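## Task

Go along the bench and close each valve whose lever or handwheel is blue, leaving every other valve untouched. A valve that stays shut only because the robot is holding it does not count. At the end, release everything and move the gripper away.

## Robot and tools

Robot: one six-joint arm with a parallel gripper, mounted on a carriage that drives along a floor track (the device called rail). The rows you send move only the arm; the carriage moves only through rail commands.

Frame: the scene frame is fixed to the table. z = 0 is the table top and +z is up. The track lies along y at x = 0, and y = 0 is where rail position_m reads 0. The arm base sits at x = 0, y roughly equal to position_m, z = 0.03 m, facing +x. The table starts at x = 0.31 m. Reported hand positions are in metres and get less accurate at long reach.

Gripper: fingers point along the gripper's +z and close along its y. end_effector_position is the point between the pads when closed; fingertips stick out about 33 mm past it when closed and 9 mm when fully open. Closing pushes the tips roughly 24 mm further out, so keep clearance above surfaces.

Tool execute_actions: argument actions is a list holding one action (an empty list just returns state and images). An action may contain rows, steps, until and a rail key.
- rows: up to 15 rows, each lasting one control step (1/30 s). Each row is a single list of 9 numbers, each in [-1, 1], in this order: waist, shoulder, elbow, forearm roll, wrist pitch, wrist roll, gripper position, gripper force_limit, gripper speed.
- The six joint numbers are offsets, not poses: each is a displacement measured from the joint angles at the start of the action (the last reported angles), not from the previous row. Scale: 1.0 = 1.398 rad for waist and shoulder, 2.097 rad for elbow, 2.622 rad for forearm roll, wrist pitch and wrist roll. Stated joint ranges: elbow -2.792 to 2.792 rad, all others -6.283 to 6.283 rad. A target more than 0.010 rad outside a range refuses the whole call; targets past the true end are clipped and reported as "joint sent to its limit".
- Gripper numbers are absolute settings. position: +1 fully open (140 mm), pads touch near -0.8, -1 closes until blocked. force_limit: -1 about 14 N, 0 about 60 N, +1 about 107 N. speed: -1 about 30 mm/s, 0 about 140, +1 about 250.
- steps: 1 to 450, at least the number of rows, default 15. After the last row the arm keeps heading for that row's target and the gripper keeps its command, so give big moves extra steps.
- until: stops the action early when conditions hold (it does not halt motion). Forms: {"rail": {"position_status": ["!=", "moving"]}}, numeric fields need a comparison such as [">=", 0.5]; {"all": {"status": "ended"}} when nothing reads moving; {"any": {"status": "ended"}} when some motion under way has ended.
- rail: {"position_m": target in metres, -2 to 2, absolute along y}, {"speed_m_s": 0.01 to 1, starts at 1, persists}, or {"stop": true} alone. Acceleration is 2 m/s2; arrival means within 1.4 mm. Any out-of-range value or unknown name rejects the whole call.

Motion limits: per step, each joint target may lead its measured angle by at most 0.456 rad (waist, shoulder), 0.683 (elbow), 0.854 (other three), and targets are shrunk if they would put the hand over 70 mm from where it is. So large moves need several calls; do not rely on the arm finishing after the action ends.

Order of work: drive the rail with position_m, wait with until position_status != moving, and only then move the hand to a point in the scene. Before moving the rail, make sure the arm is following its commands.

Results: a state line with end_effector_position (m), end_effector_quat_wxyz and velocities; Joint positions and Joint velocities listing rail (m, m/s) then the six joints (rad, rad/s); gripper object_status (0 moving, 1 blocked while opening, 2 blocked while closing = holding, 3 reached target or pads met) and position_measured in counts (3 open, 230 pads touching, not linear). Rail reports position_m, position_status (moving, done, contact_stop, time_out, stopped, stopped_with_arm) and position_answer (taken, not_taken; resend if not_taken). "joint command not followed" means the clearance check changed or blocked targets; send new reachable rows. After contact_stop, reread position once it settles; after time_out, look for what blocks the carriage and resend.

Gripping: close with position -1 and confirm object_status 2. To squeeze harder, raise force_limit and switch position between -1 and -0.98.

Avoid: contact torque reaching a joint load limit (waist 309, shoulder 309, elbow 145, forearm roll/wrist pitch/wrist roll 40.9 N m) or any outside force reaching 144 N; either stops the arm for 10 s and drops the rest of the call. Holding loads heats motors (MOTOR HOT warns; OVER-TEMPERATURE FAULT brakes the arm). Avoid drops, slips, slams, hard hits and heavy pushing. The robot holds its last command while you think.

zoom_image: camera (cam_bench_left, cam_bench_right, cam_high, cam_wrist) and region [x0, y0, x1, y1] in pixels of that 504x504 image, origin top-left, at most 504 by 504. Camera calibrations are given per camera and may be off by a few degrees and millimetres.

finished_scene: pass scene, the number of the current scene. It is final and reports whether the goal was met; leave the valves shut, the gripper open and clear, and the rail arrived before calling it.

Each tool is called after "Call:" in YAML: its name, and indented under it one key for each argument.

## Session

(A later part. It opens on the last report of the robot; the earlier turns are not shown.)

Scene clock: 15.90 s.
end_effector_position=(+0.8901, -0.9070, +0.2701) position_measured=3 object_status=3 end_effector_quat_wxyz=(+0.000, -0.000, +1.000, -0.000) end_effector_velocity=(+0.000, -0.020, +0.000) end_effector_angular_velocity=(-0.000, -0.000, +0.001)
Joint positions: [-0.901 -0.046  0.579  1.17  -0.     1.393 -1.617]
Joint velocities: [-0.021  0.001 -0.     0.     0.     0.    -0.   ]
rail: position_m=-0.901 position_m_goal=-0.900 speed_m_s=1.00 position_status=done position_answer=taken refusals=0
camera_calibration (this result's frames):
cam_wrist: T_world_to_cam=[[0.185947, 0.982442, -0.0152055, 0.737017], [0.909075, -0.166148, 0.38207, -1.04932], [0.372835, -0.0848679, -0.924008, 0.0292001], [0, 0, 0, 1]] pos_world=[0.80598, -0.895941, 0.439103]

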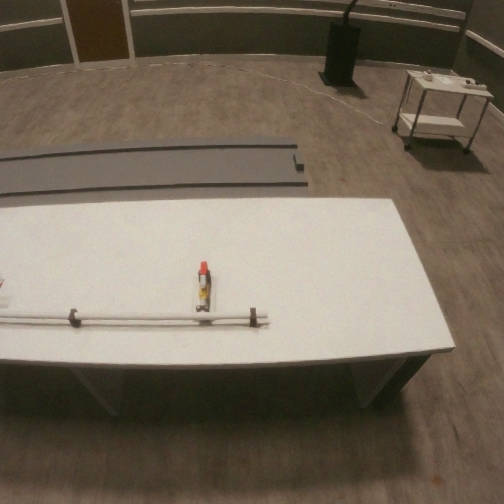

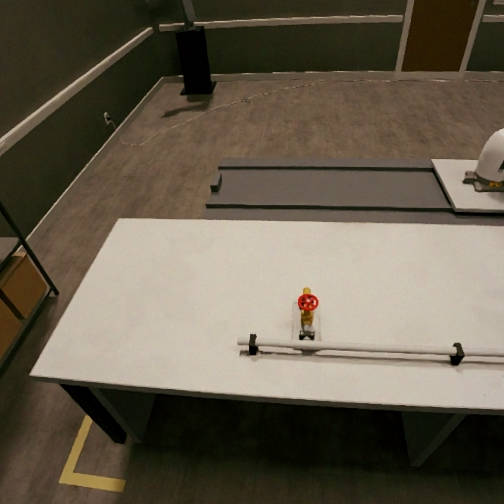

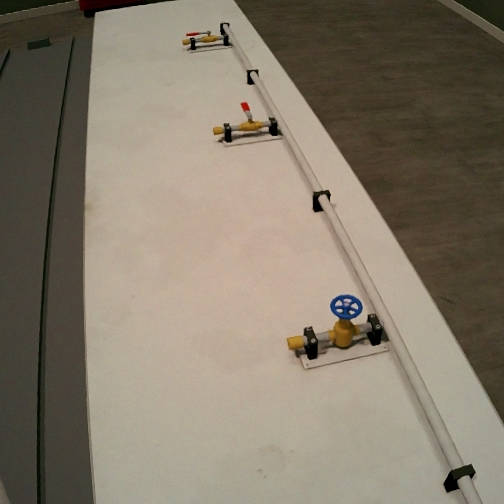

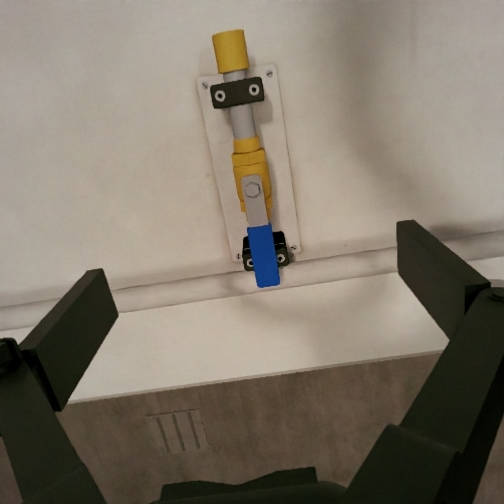

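Call:
zoom_image:
  camera: "cam_wrist"
  region: [150, 50, 400, 300]

Region (150, 50, 400, 300) of cam_wrist's 504x504 image, scaled by 2.016, with more detail than that image has.

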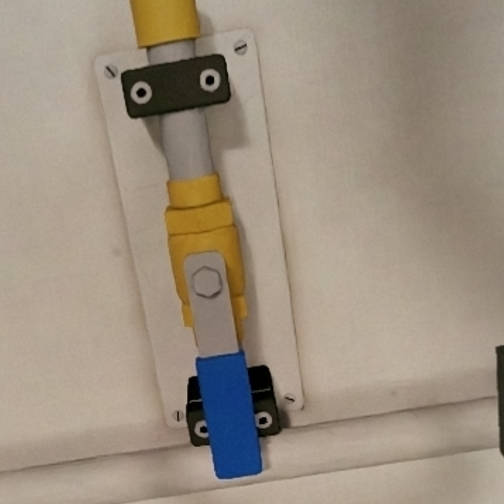

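Call:
execute_actions:
  actions:
    - {"rows": [[0.0023,0.1247,0.0057,0,-0.0711,0.0013,-0.31,0,0.6]], "steps": 20}

Scene clock: 21.87 s.
end_effector_position=(+0.9469, -0.9060, +0.1042) position_measured=168 object_status=0 end_effector_quat_wxyz=(+0.000, -0.000, +1.000, -0.000) end_effector_velocity=(+0.002, +0.000, -0.010) end_effector_angular_velocity=(+0.000, +0.000, -0.000)
Joint positions: [-0.9   -0.042  0.752  1.182 -0.     1.207 -1.614]
Joint velocities: [ 0.     0.     0.01   0.001 -0.    -0.011  0.   ]
rail: position_m=-0.900 position_m_goal=-0.900 speed_m_s=1.00 position_status=done position_answer=taken refusals=0
camera_calibration (this result's frames):
cam_wrist: T_world_to_cam=[[0.186064, 0.982421, -0.0151423, 0.722785], [0.908945, -0.166256, 0.382331, -1.03748], [0.373093, -0.0849018, -0.923901, -0.145509], [0, 0, 0, 1]] pos_world=[0.862819, -0.894921, 0.273171]

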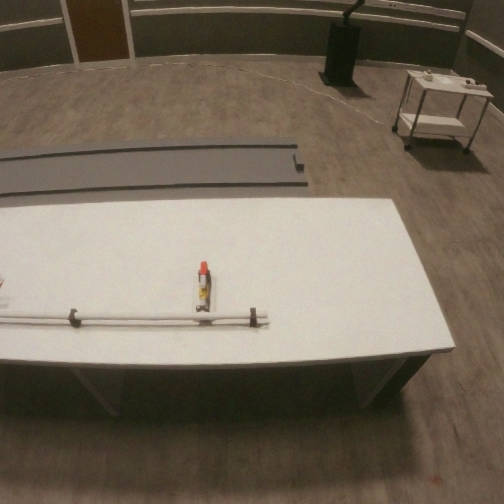

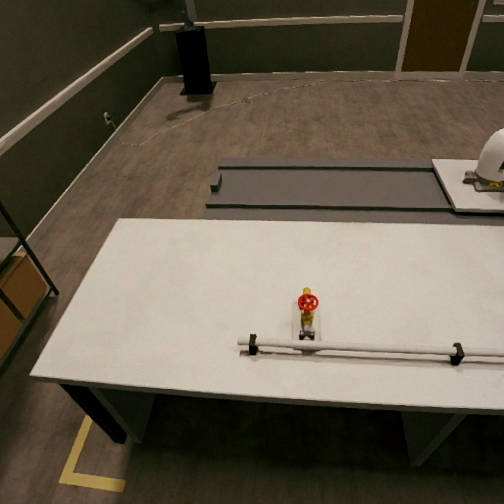

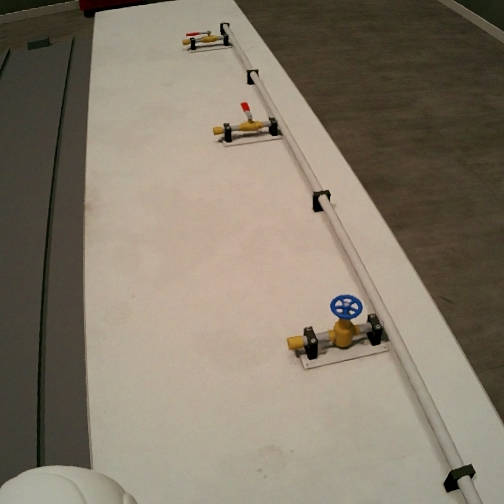

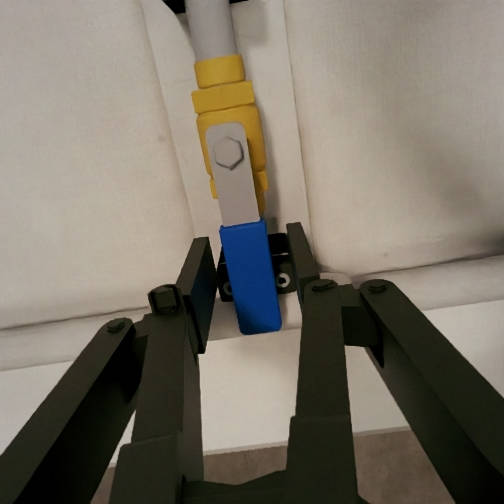

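Call:
execute_actions:
  actions:
    - {"rows": [ [-0.0026,0.0009,-0.0001,0,-0.0003,-0.0014,-0.31,0,0.6], [-0.0053,0.0009,-0.0002,0,-0.0003,-0.0027,-0.31,0,0.6], [-0.0079,0.0009,-0.0002,0,-0.0003,-0.0041,-0.31,0,0.6], [-0.0107,0.0001,0.0008,0,-0.0007,0.0194,-0.31,0,0.6], [-0.0135,-0.0011,0.0022,0,-0.0012,0.0429,-0.31,0,0.6], [-0.0163,-0.0025,0.0039,0,-0.0018,0.0664,-0.31,0,0.6], [-0.0190,-0.0041,0.0058,0,-0.0024,0.0899,-0.31,0,0.6], [-0.0216,-0.0060,0.0081,0,-0.0032,0.1135,-0.31,0,0.6], [-0.0242,-0.0081,0.0107,0,-0.0041,0.1371,-0.31,0,0.6], [-0.0267,-0.0105,0.0135,0,-0.0051,0.1607,-0.31,0,0.6], [-0.0291,-0.0130,0.0165,0,-0.0062,0.1843,-0.31,0,0.6], [-0.0314,-0.0158,0.0198,0,-0.0074,0.2081,-0.31,0,0.6], [-0.0336,-0.0187,0.0234,0,-0.0086,0.2320,-0.31,0,0.6], [-0.0357,-0.0218,0.0271,0,-0.0099,0.2558,-0.31,0,0.6], [-0.0377,-0.0251,0.0310,0,-0.0113,0.2796,-0.31,0,0.6] ], "steps": 17}

Scene clock: 24.60 s.
end_effector_position=(+0.9310, -0.9454, +0.1032) position_measured=168 object_status=3 end_effector_quat_wxyz=(+0.000, +0.291, +0.957, -0.000) end_effector_velocity=(-0.067, -0.072, +0.001) end_effector_angular_velocity=(-0.001, +0.001, -1.665)
Joint positions: [-0.9   -0.086  0.729  1.225 -0.001  1.187 -1.067]
Joint velocities: [ 0.    -0.083 -0.1    0.178 -0.002 -0.076  1.583]
rail: position_m=-0.900 position_m_goal=-0.900 speed_m_s=1.00 position_status=done position_answer=taken refusals=0
camera_calibration (this result's frames):
cam_wrist: T_world_to_cam=[[0.701559, 0.712457, -0.0148486, 0.0292692], [0.662348, -0.644246, 0.382415, -1.25154], [0.262888, -0.278122, -0.923871, -0.223919], [0, 0, 0, 1]] pos_world=[0.86729, -0.889433, 0.272172]

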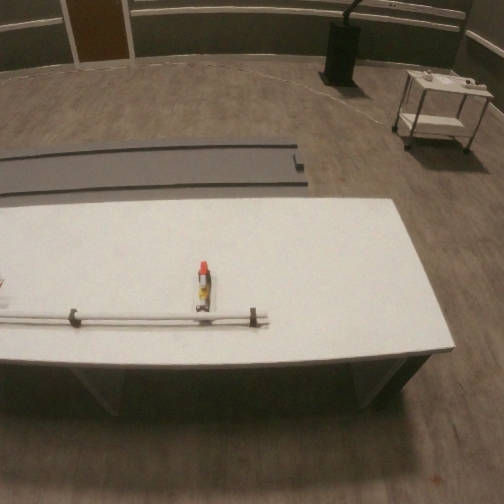

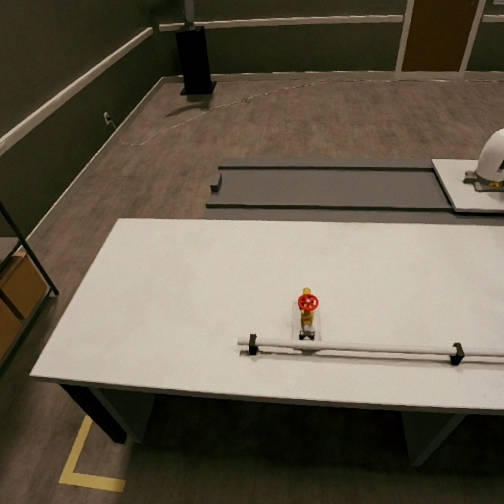

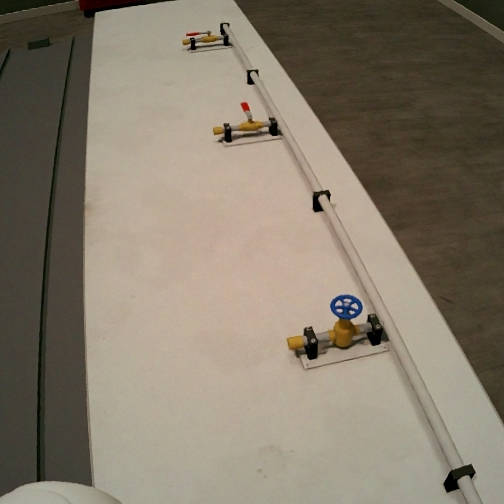

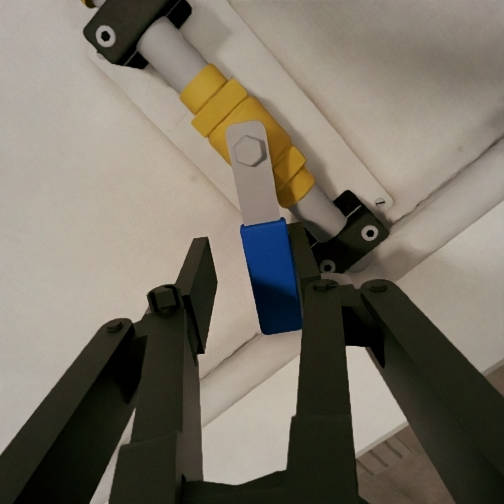

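Lever is following. Reading the settled pose before the second half of the arc.

Call:
execute_actions:
  actions: []

Scene clock: 24.77 s.
end_effector_position=(+0.9236, -0.9527, +0.1032) position_measured=168 object_status=3 end_effector_quat_wxyz=(+0.000, +0.374, +0.927, -0.000) end_effector_velocity=(-0.015, -0.013, +0.000) end_effector_angular_velocity=(+0.000, +0.000, -0.347)
Joint positions: [-0.9   -0.094  0.718  1.245 -0.001  1.178 -0.897]
Joint velocities: [ 0.    -0.016 -0.022  0.039  0.    -0.016  0.331]
rail: position_m=-0.900 position_m_goal=-0.900 speed_m_s=1.00 position_status=done position_answer=taken refusals=0
camera_calibration (this result's frames):
cam_wrist: T_world_to_cam=[[0.816429, 0.577248, -0.0150926, -0.195247], [0.538188, -0.751192, 0.382182, -1.23853], [0.209277, -0.320147, -0.923964, -0.2145], [0, 0, 0, 1]] pos_world=[0.870856, -0.886337, 0.272206]

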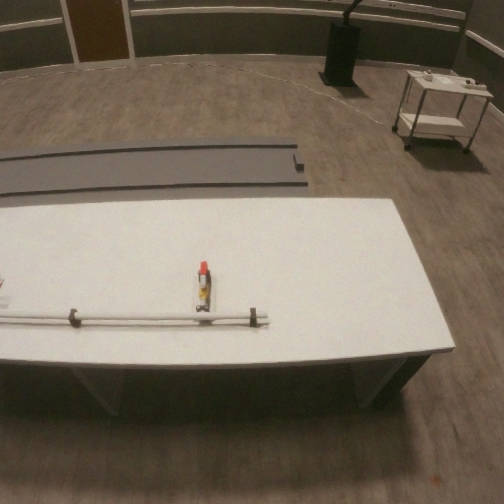

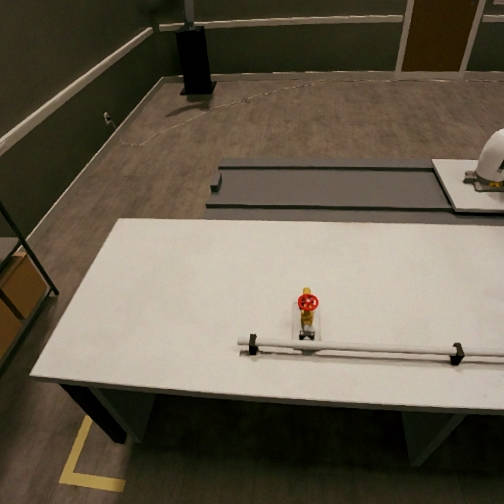

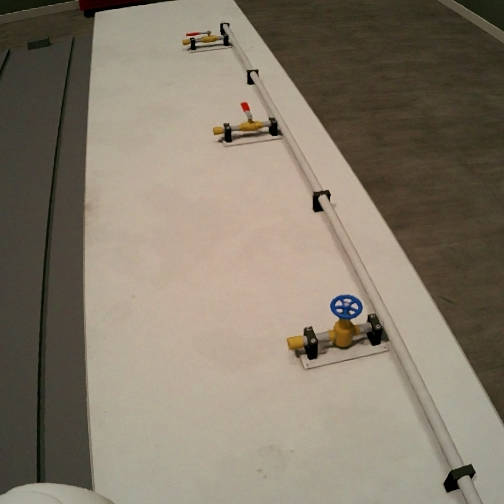

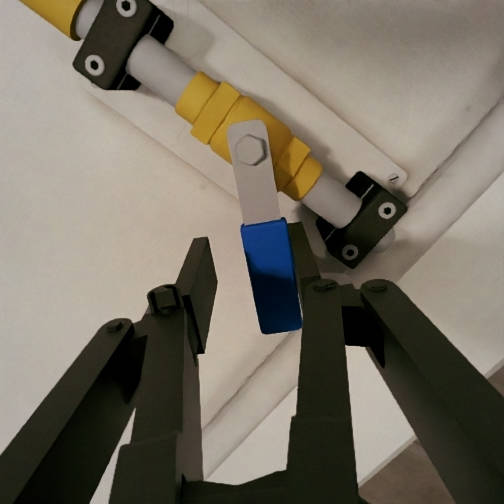

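Call:
execute_actions:
  actions: []

Scene clock: 26.63 s.
end_effector_position=(+0.9230, -0.9534, +0.1032) position_measured=168 object_status=3 end_effector_quat_wxyz=(+0.000, +0.382, +0.924, -0.000) end_effector_velocity=(+0.000, +0.000, +0.000) end_effector_angular_velocity=(+0.000, -0.000, -0.000)
Joint positions: [-0.9   -0.095  0.717  1.247 -0.     1.177 -0.881]
Joint velocities: [ 0. -0. -0. -0.  0.  0.  0.]
rail: position_m=-0.900 position_m_goal=-0.900 speed_m_s=1.00 position_status=done position_answer=taken refusals=0
camera_calibration (this result's frames):
cam_wrist: T_world_to_cam=[[0.826403, 0.562884, -0.0148507, -0.217275], [0.524895, -0.760546, 0.382171, -1.2353], [0.203823, -0.323622, -0.923972, -0.212828], [0, 0, 0, 1]] pos_world=[0.87134, -0.88608, 0.272223]

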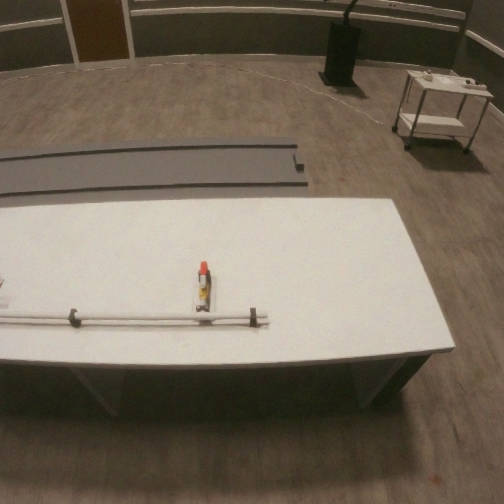

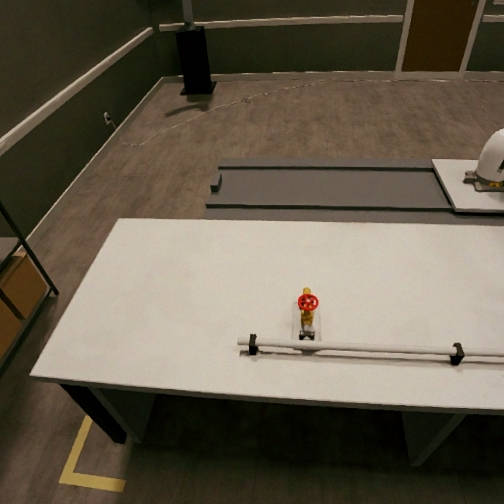

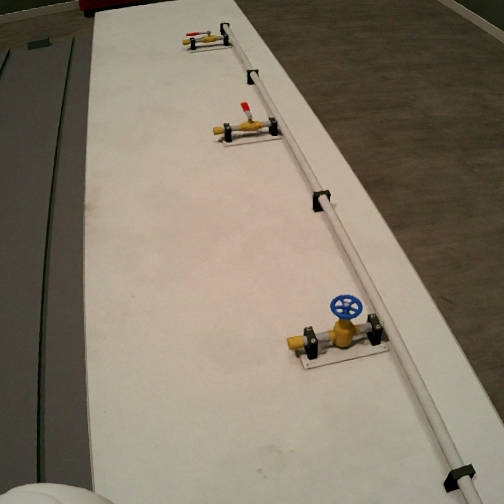

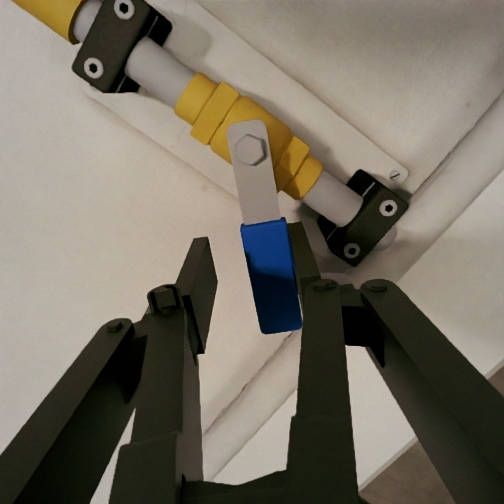

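Call:
execute_actions:
  actions:
    - {"rows": [[-0.00025,-0.00046,0.00056,0,-0.0002,0.0031,-0.31,0,0.6],[-0.00098,-0.00185,0.00221,0,-0.00078,0.0124,-0.31,0,0.6],[-0.00211,-0.0041,0.0049,0,-0.00173,0.0275,-0.31,0,0.6],[-0.0035,-0.00713,0.00851,0,-0.003,0.0477,-0.31,0,0.6],[-0.00504,-0.01084,0.01293,0,-0.00455,0.0723,-0.31,0,0.6],[-0.00655,-0.01508,0.01796,0,-0.00632,0.1001,-0.31,0,0.6],[-0.00792,-0.01967,0.0234,0,-0.00822,0.13,-0.31,0,0.6],[-0.00906,-0.02444,0.02904,0,-0.01018,0.1607,-0.31,0,0.6],[-0.00991,-0.02917,0.0346,0,-0.01211,0.1908,-0.31,0,0.6],[-0.01047,-0.03364,0.03985,0,-0.01392,0.2192,-0.31,0,0.6],[-0.01078,-0.03764,0.04455,0,-0.01554,0.2443,-0.31,0,0.6],[-0.0109,-0.04099,0.04846,0,-0.01689,0.2652,-0.31,0,0.6],[-0.01091,-0.04351,0.05141,0,-0.0179,0.2808,-0.31,0,0.6],[-0.01088,-0.04507,0.05323,0,-0.01853,0.2905,-0.31,0,0.6],[-0.01087,-0.04564,0.05384,0,-0.01873,0.2938,-0.31,0,0.6]], "steps": 20}

Scene clock: 30.63 s.
end_effector_position=(+0.8819, -0.9630, +0.1032) position_measured=168 object_status=3 end_effector_quat_wxyz=(+0.000, +0.698, +0.716, -0.000) end_effector_velocity=(-0.027, +0.002, +0.000) end_effector_angular_velocity=(+0.004, -0.002, -0.488)
Joint positions: [-0.9   -0.11   0.655  1.356 -0.001  1.13  -0.135]
Joint velocities: [ 0.    -0.003 -0.041  0.072  0.005 -0.031  0.483]
rail: position_m=-0.900 position_m_goal=-0.900 speed_m_s=1.00 position_status=done position_answer=taken refusals=0
camera_calibration (this result's frames):
cam_wrist: T_world_to_cam=[[0.986664, -0.162108, -0.0146639, -1.01736], [-0.144275, -0.912709, 0.382291, -0.777434], [-0.0753562, -0.375077, -0.923926, -0.010951], [0, 0, 0, 1]] pos_world=[0.890806, -0.878601, 0.272169]

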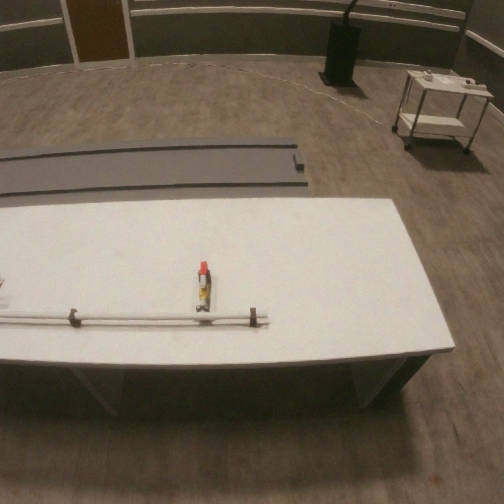

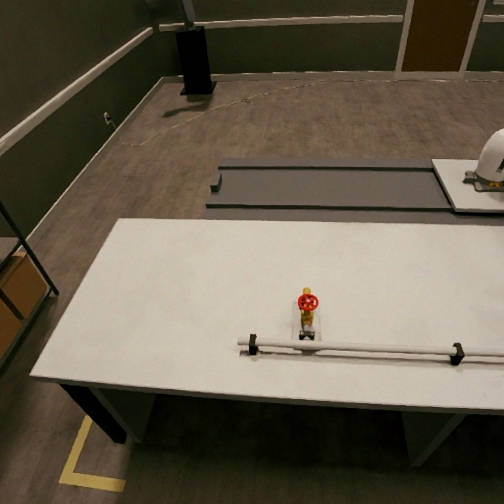

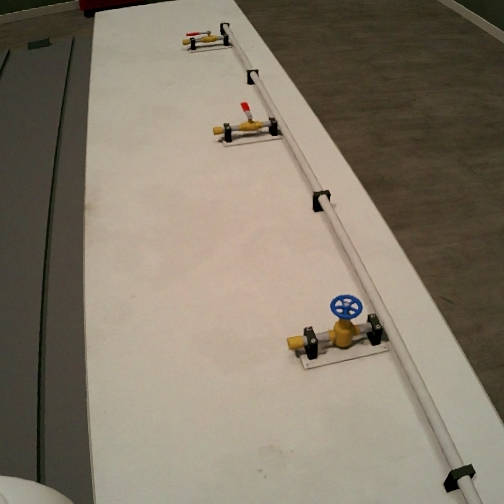

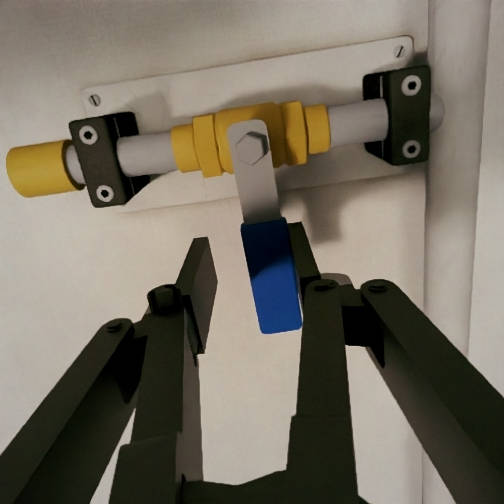

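Call:
execute_actions:
  actions: []

Call:
zoom_image:
  camera: "cam_wrist"
  region: [150, 80, 400, 340]

Scene clock: 31.00 s.
end_effector_position=(+0.8806, -0.9629, +0.1032) position_measured=168 object_status=3 end_effector_quat_wxyz=(+0.000, +0.707, +0.707, -0.000) end_effector_velocity=(-0.000, -0.000, +0.000) end_effector_angular_velocity=(-0.000, -0.000, -0.002)
Joint positions: [-0.9   -0.11   0.653  1.36  -0.     1.128 -0.111]
Joint velocities: [ 0.    -0.    -0.     0.     0.    -0.     0.002]
rail: position_m=-0.900 position_m_goal=-0.900 speed_m_s=1.00 position_status=done position_answer=taken refusals=0
camera_calibration (this result's frames):
cam_wrist: T_world_to_cam=[[0.982413, -0.186156, -0.0145299, -1.03551], [-0.166598, -0.909018, 0.382011, -0.754329], [-0.0843215, -0.372871, -0.924044, -0.00102187], [0, 0, 0, 1]] pos_world=[0.891545, -0.878846, 0.272172]

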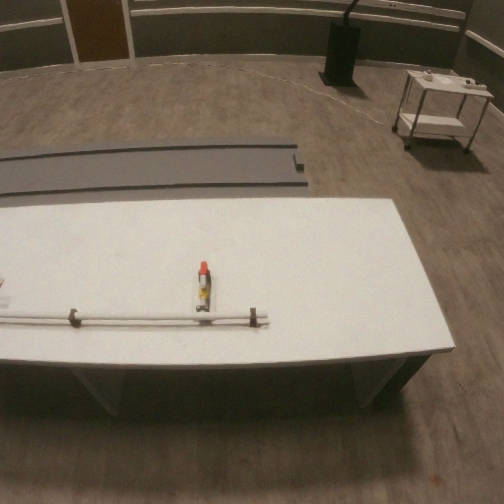

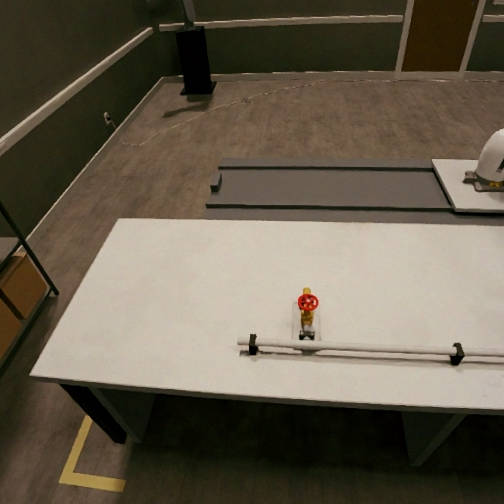

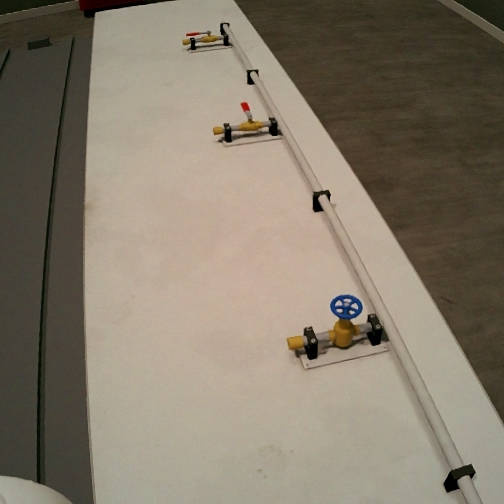

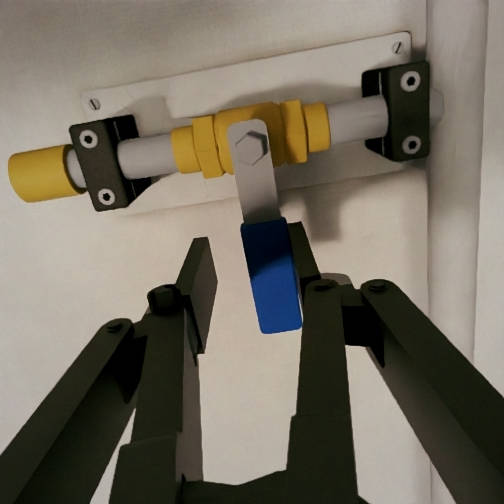

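Region (150, 80, 400, 340) of cam_wrist's 504x504 image, scaled by 1.938, with more detail than that image has; it fills the left 485 columns of this view, and the rest is white.

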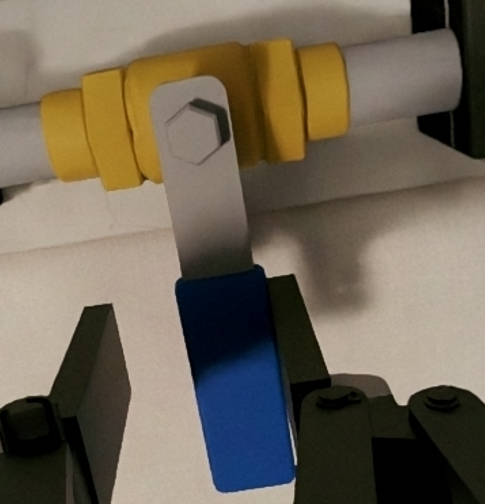

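Call:
execute_actions:
  actions:
    - {"rows": [[0,0,0,0,0,0,-0.4,-0.4,-0.6]], "steps": 8}

Call:
zoom_image:
  camera: "cam_wrist"
  region: [150, 80, 400, 340]

Scene clock: 32.70 s.
end_effector_position=(+0.8809, -0.9630, +0.1033) position_measured=179 object_status=0 end_effector_quat_wxyz=(+0.001, +0.707, +0.707, +0.000) end_effector_velocity=(-0.002, +0.000, -0.001) end_effector_angular_velocity=(+0.001, +0.005, -0.000)
Joint positions: [-0.9   -0.11   0.653  1.359 -0.     1.128 -0.111]
Joint velocities: [ 0.     0.     0.     0.002  0.     0.003 -0.   ]
rail: position_m=-0.900 position_m_goal=-0.900 speed_m_s=1.00 position_status=done position_answer=taken refusals=0
camera_calibration (this result's frames):
cam_wrist: T_world_to_cam=[[0.982388, -0.186342, -0.0137887, -1.03604], [-0.167052, -0.908955, 0.381962, -0.75393], [-0.0837088, -0.372931, -0.924075, -0.00144848], [0, 0, 0, 1]] pos_world=[0.891725, -0.878885, 0.272348]

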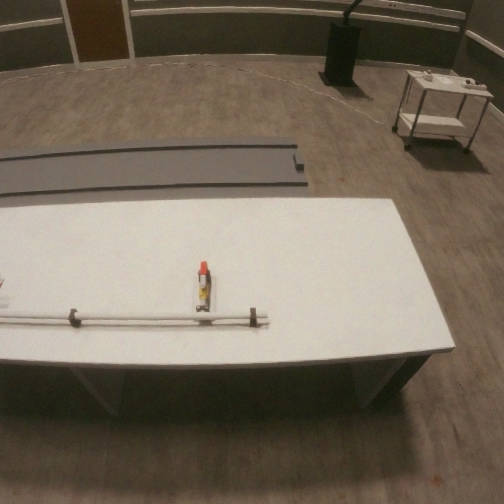

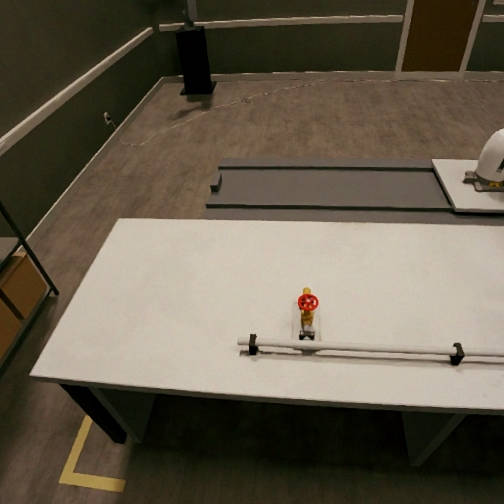

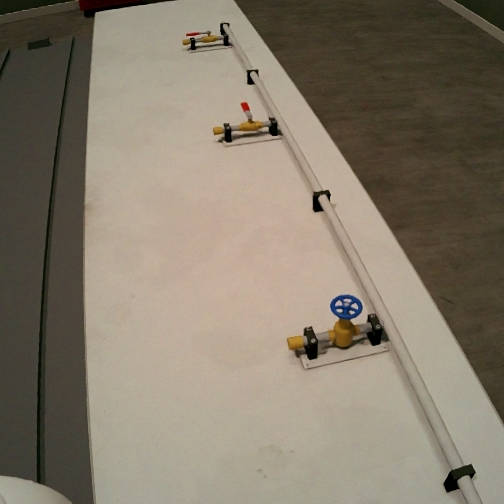

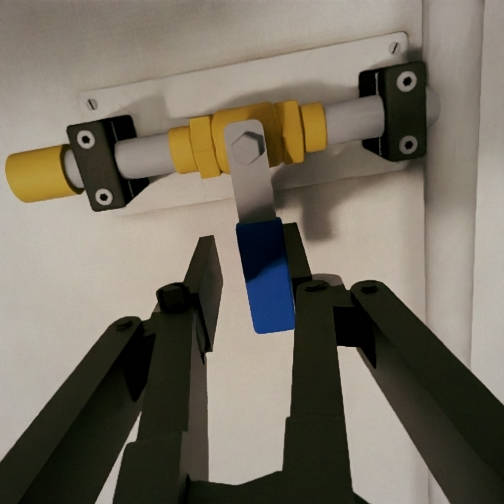

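Region (150, 80, 400, 340) of cam_wrist's 504x504 image, scaled by 1.938, with more detail than that image has; it fills the left 485 columns of this view, and the rest is white.

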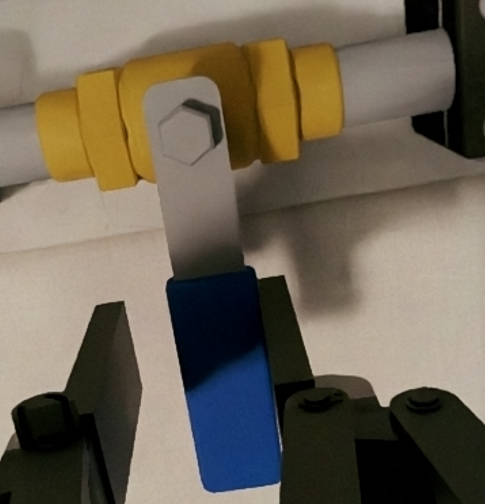

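Call:
execute_actions:
  actions:
    - {"rows": [[0,0,0,0,0,0,0.3,0,0.6],[0,0,0,0,0,0,0.3,0,1],[0,0,0,0,0,0,0.3,0,1],[0,-0.004,-0.004,0,0.0055,0,0.3,0,1],[0,-0.011,-0.012,0,0.0155,0,0.3,0,1],[0,-0.021,-0.022,0,0.029,0,0.3,0,1],[0,-0.032,-0.034,0,0.044,0,0.3,0,1],[0,-0.043,-0.046,0,0.06,0,0.3,0,1],[0,-0.054,-0.058,0,0.075,0,0.3,0,1],[0,-0.064,-0.068,0,0.088,0,0.3,0,1],[0,-0.071,-0.076,0,0.098,0,0.3,0,1],[0,-0.075,-0.08,0,0.104,0,0.3,0,1]], "steps": 20}

Scene clock: 33.97 s.
end_effector_position=(+0.8738, -0.9622, +0.2795) position_measured=91 object_status=3 end_effector_quat_wxyz=(+0.001, +0.707, +0.707, +0.000) end_effector_velocity=(-0.013, +0.001, +0.065) end_effector_angular_velocity=(+0.001, +0.011, -0.000)
Joint positions: [-0.9   -0.11   0.551  1.197 -0.     1.392 -0.111]
Joint velocities: [ 0.     0.    -0.036 -0.062 -0.     0.109  0.   ]
rail: position_m=-0.900 position_m_goal=-0.900 speed_m_s=1.00 position_status=done position_answer=taken refusals=0
camera_calibration (this result's frames):
cam_wrist: T_world_to_cam=[[0.982406, -0.186259, -0.0136272, -1.02654], [-0.167028, -0.908923, 0.382048, -0.821717], [-0.0835461, -0.37305, -0.924042, 0.160732], [0, 0, 0, 1]] pos_world=[0.884661, -0.878119, 0.44847]

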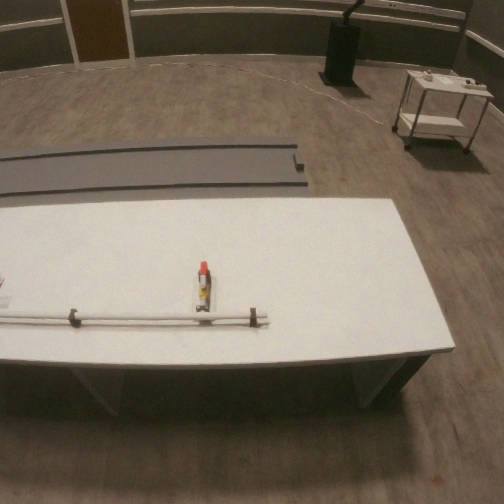

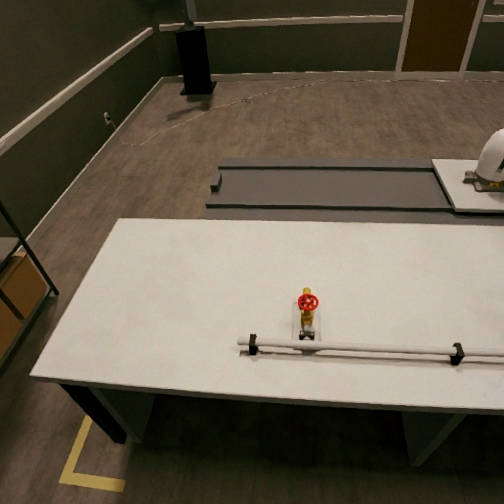

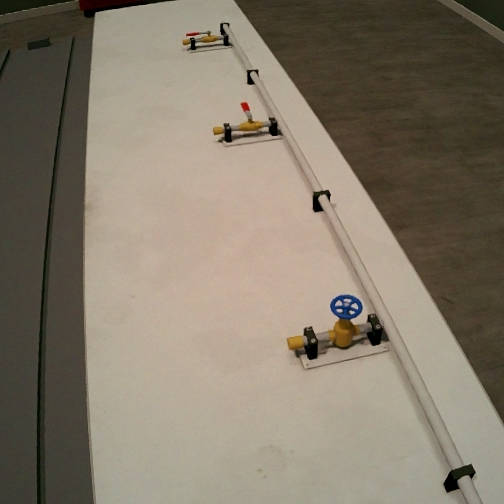

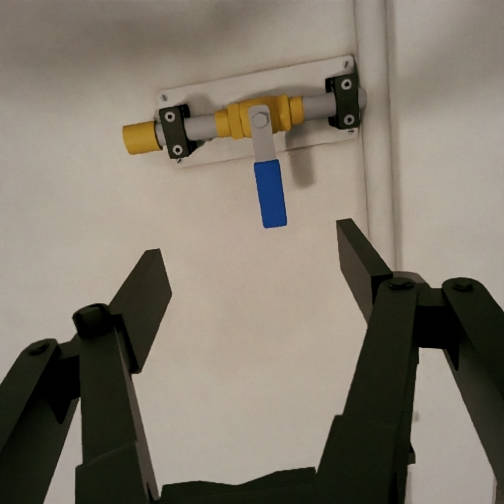

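Call:
finished_scene:
  scene: 2

The scene is finished: the task was done.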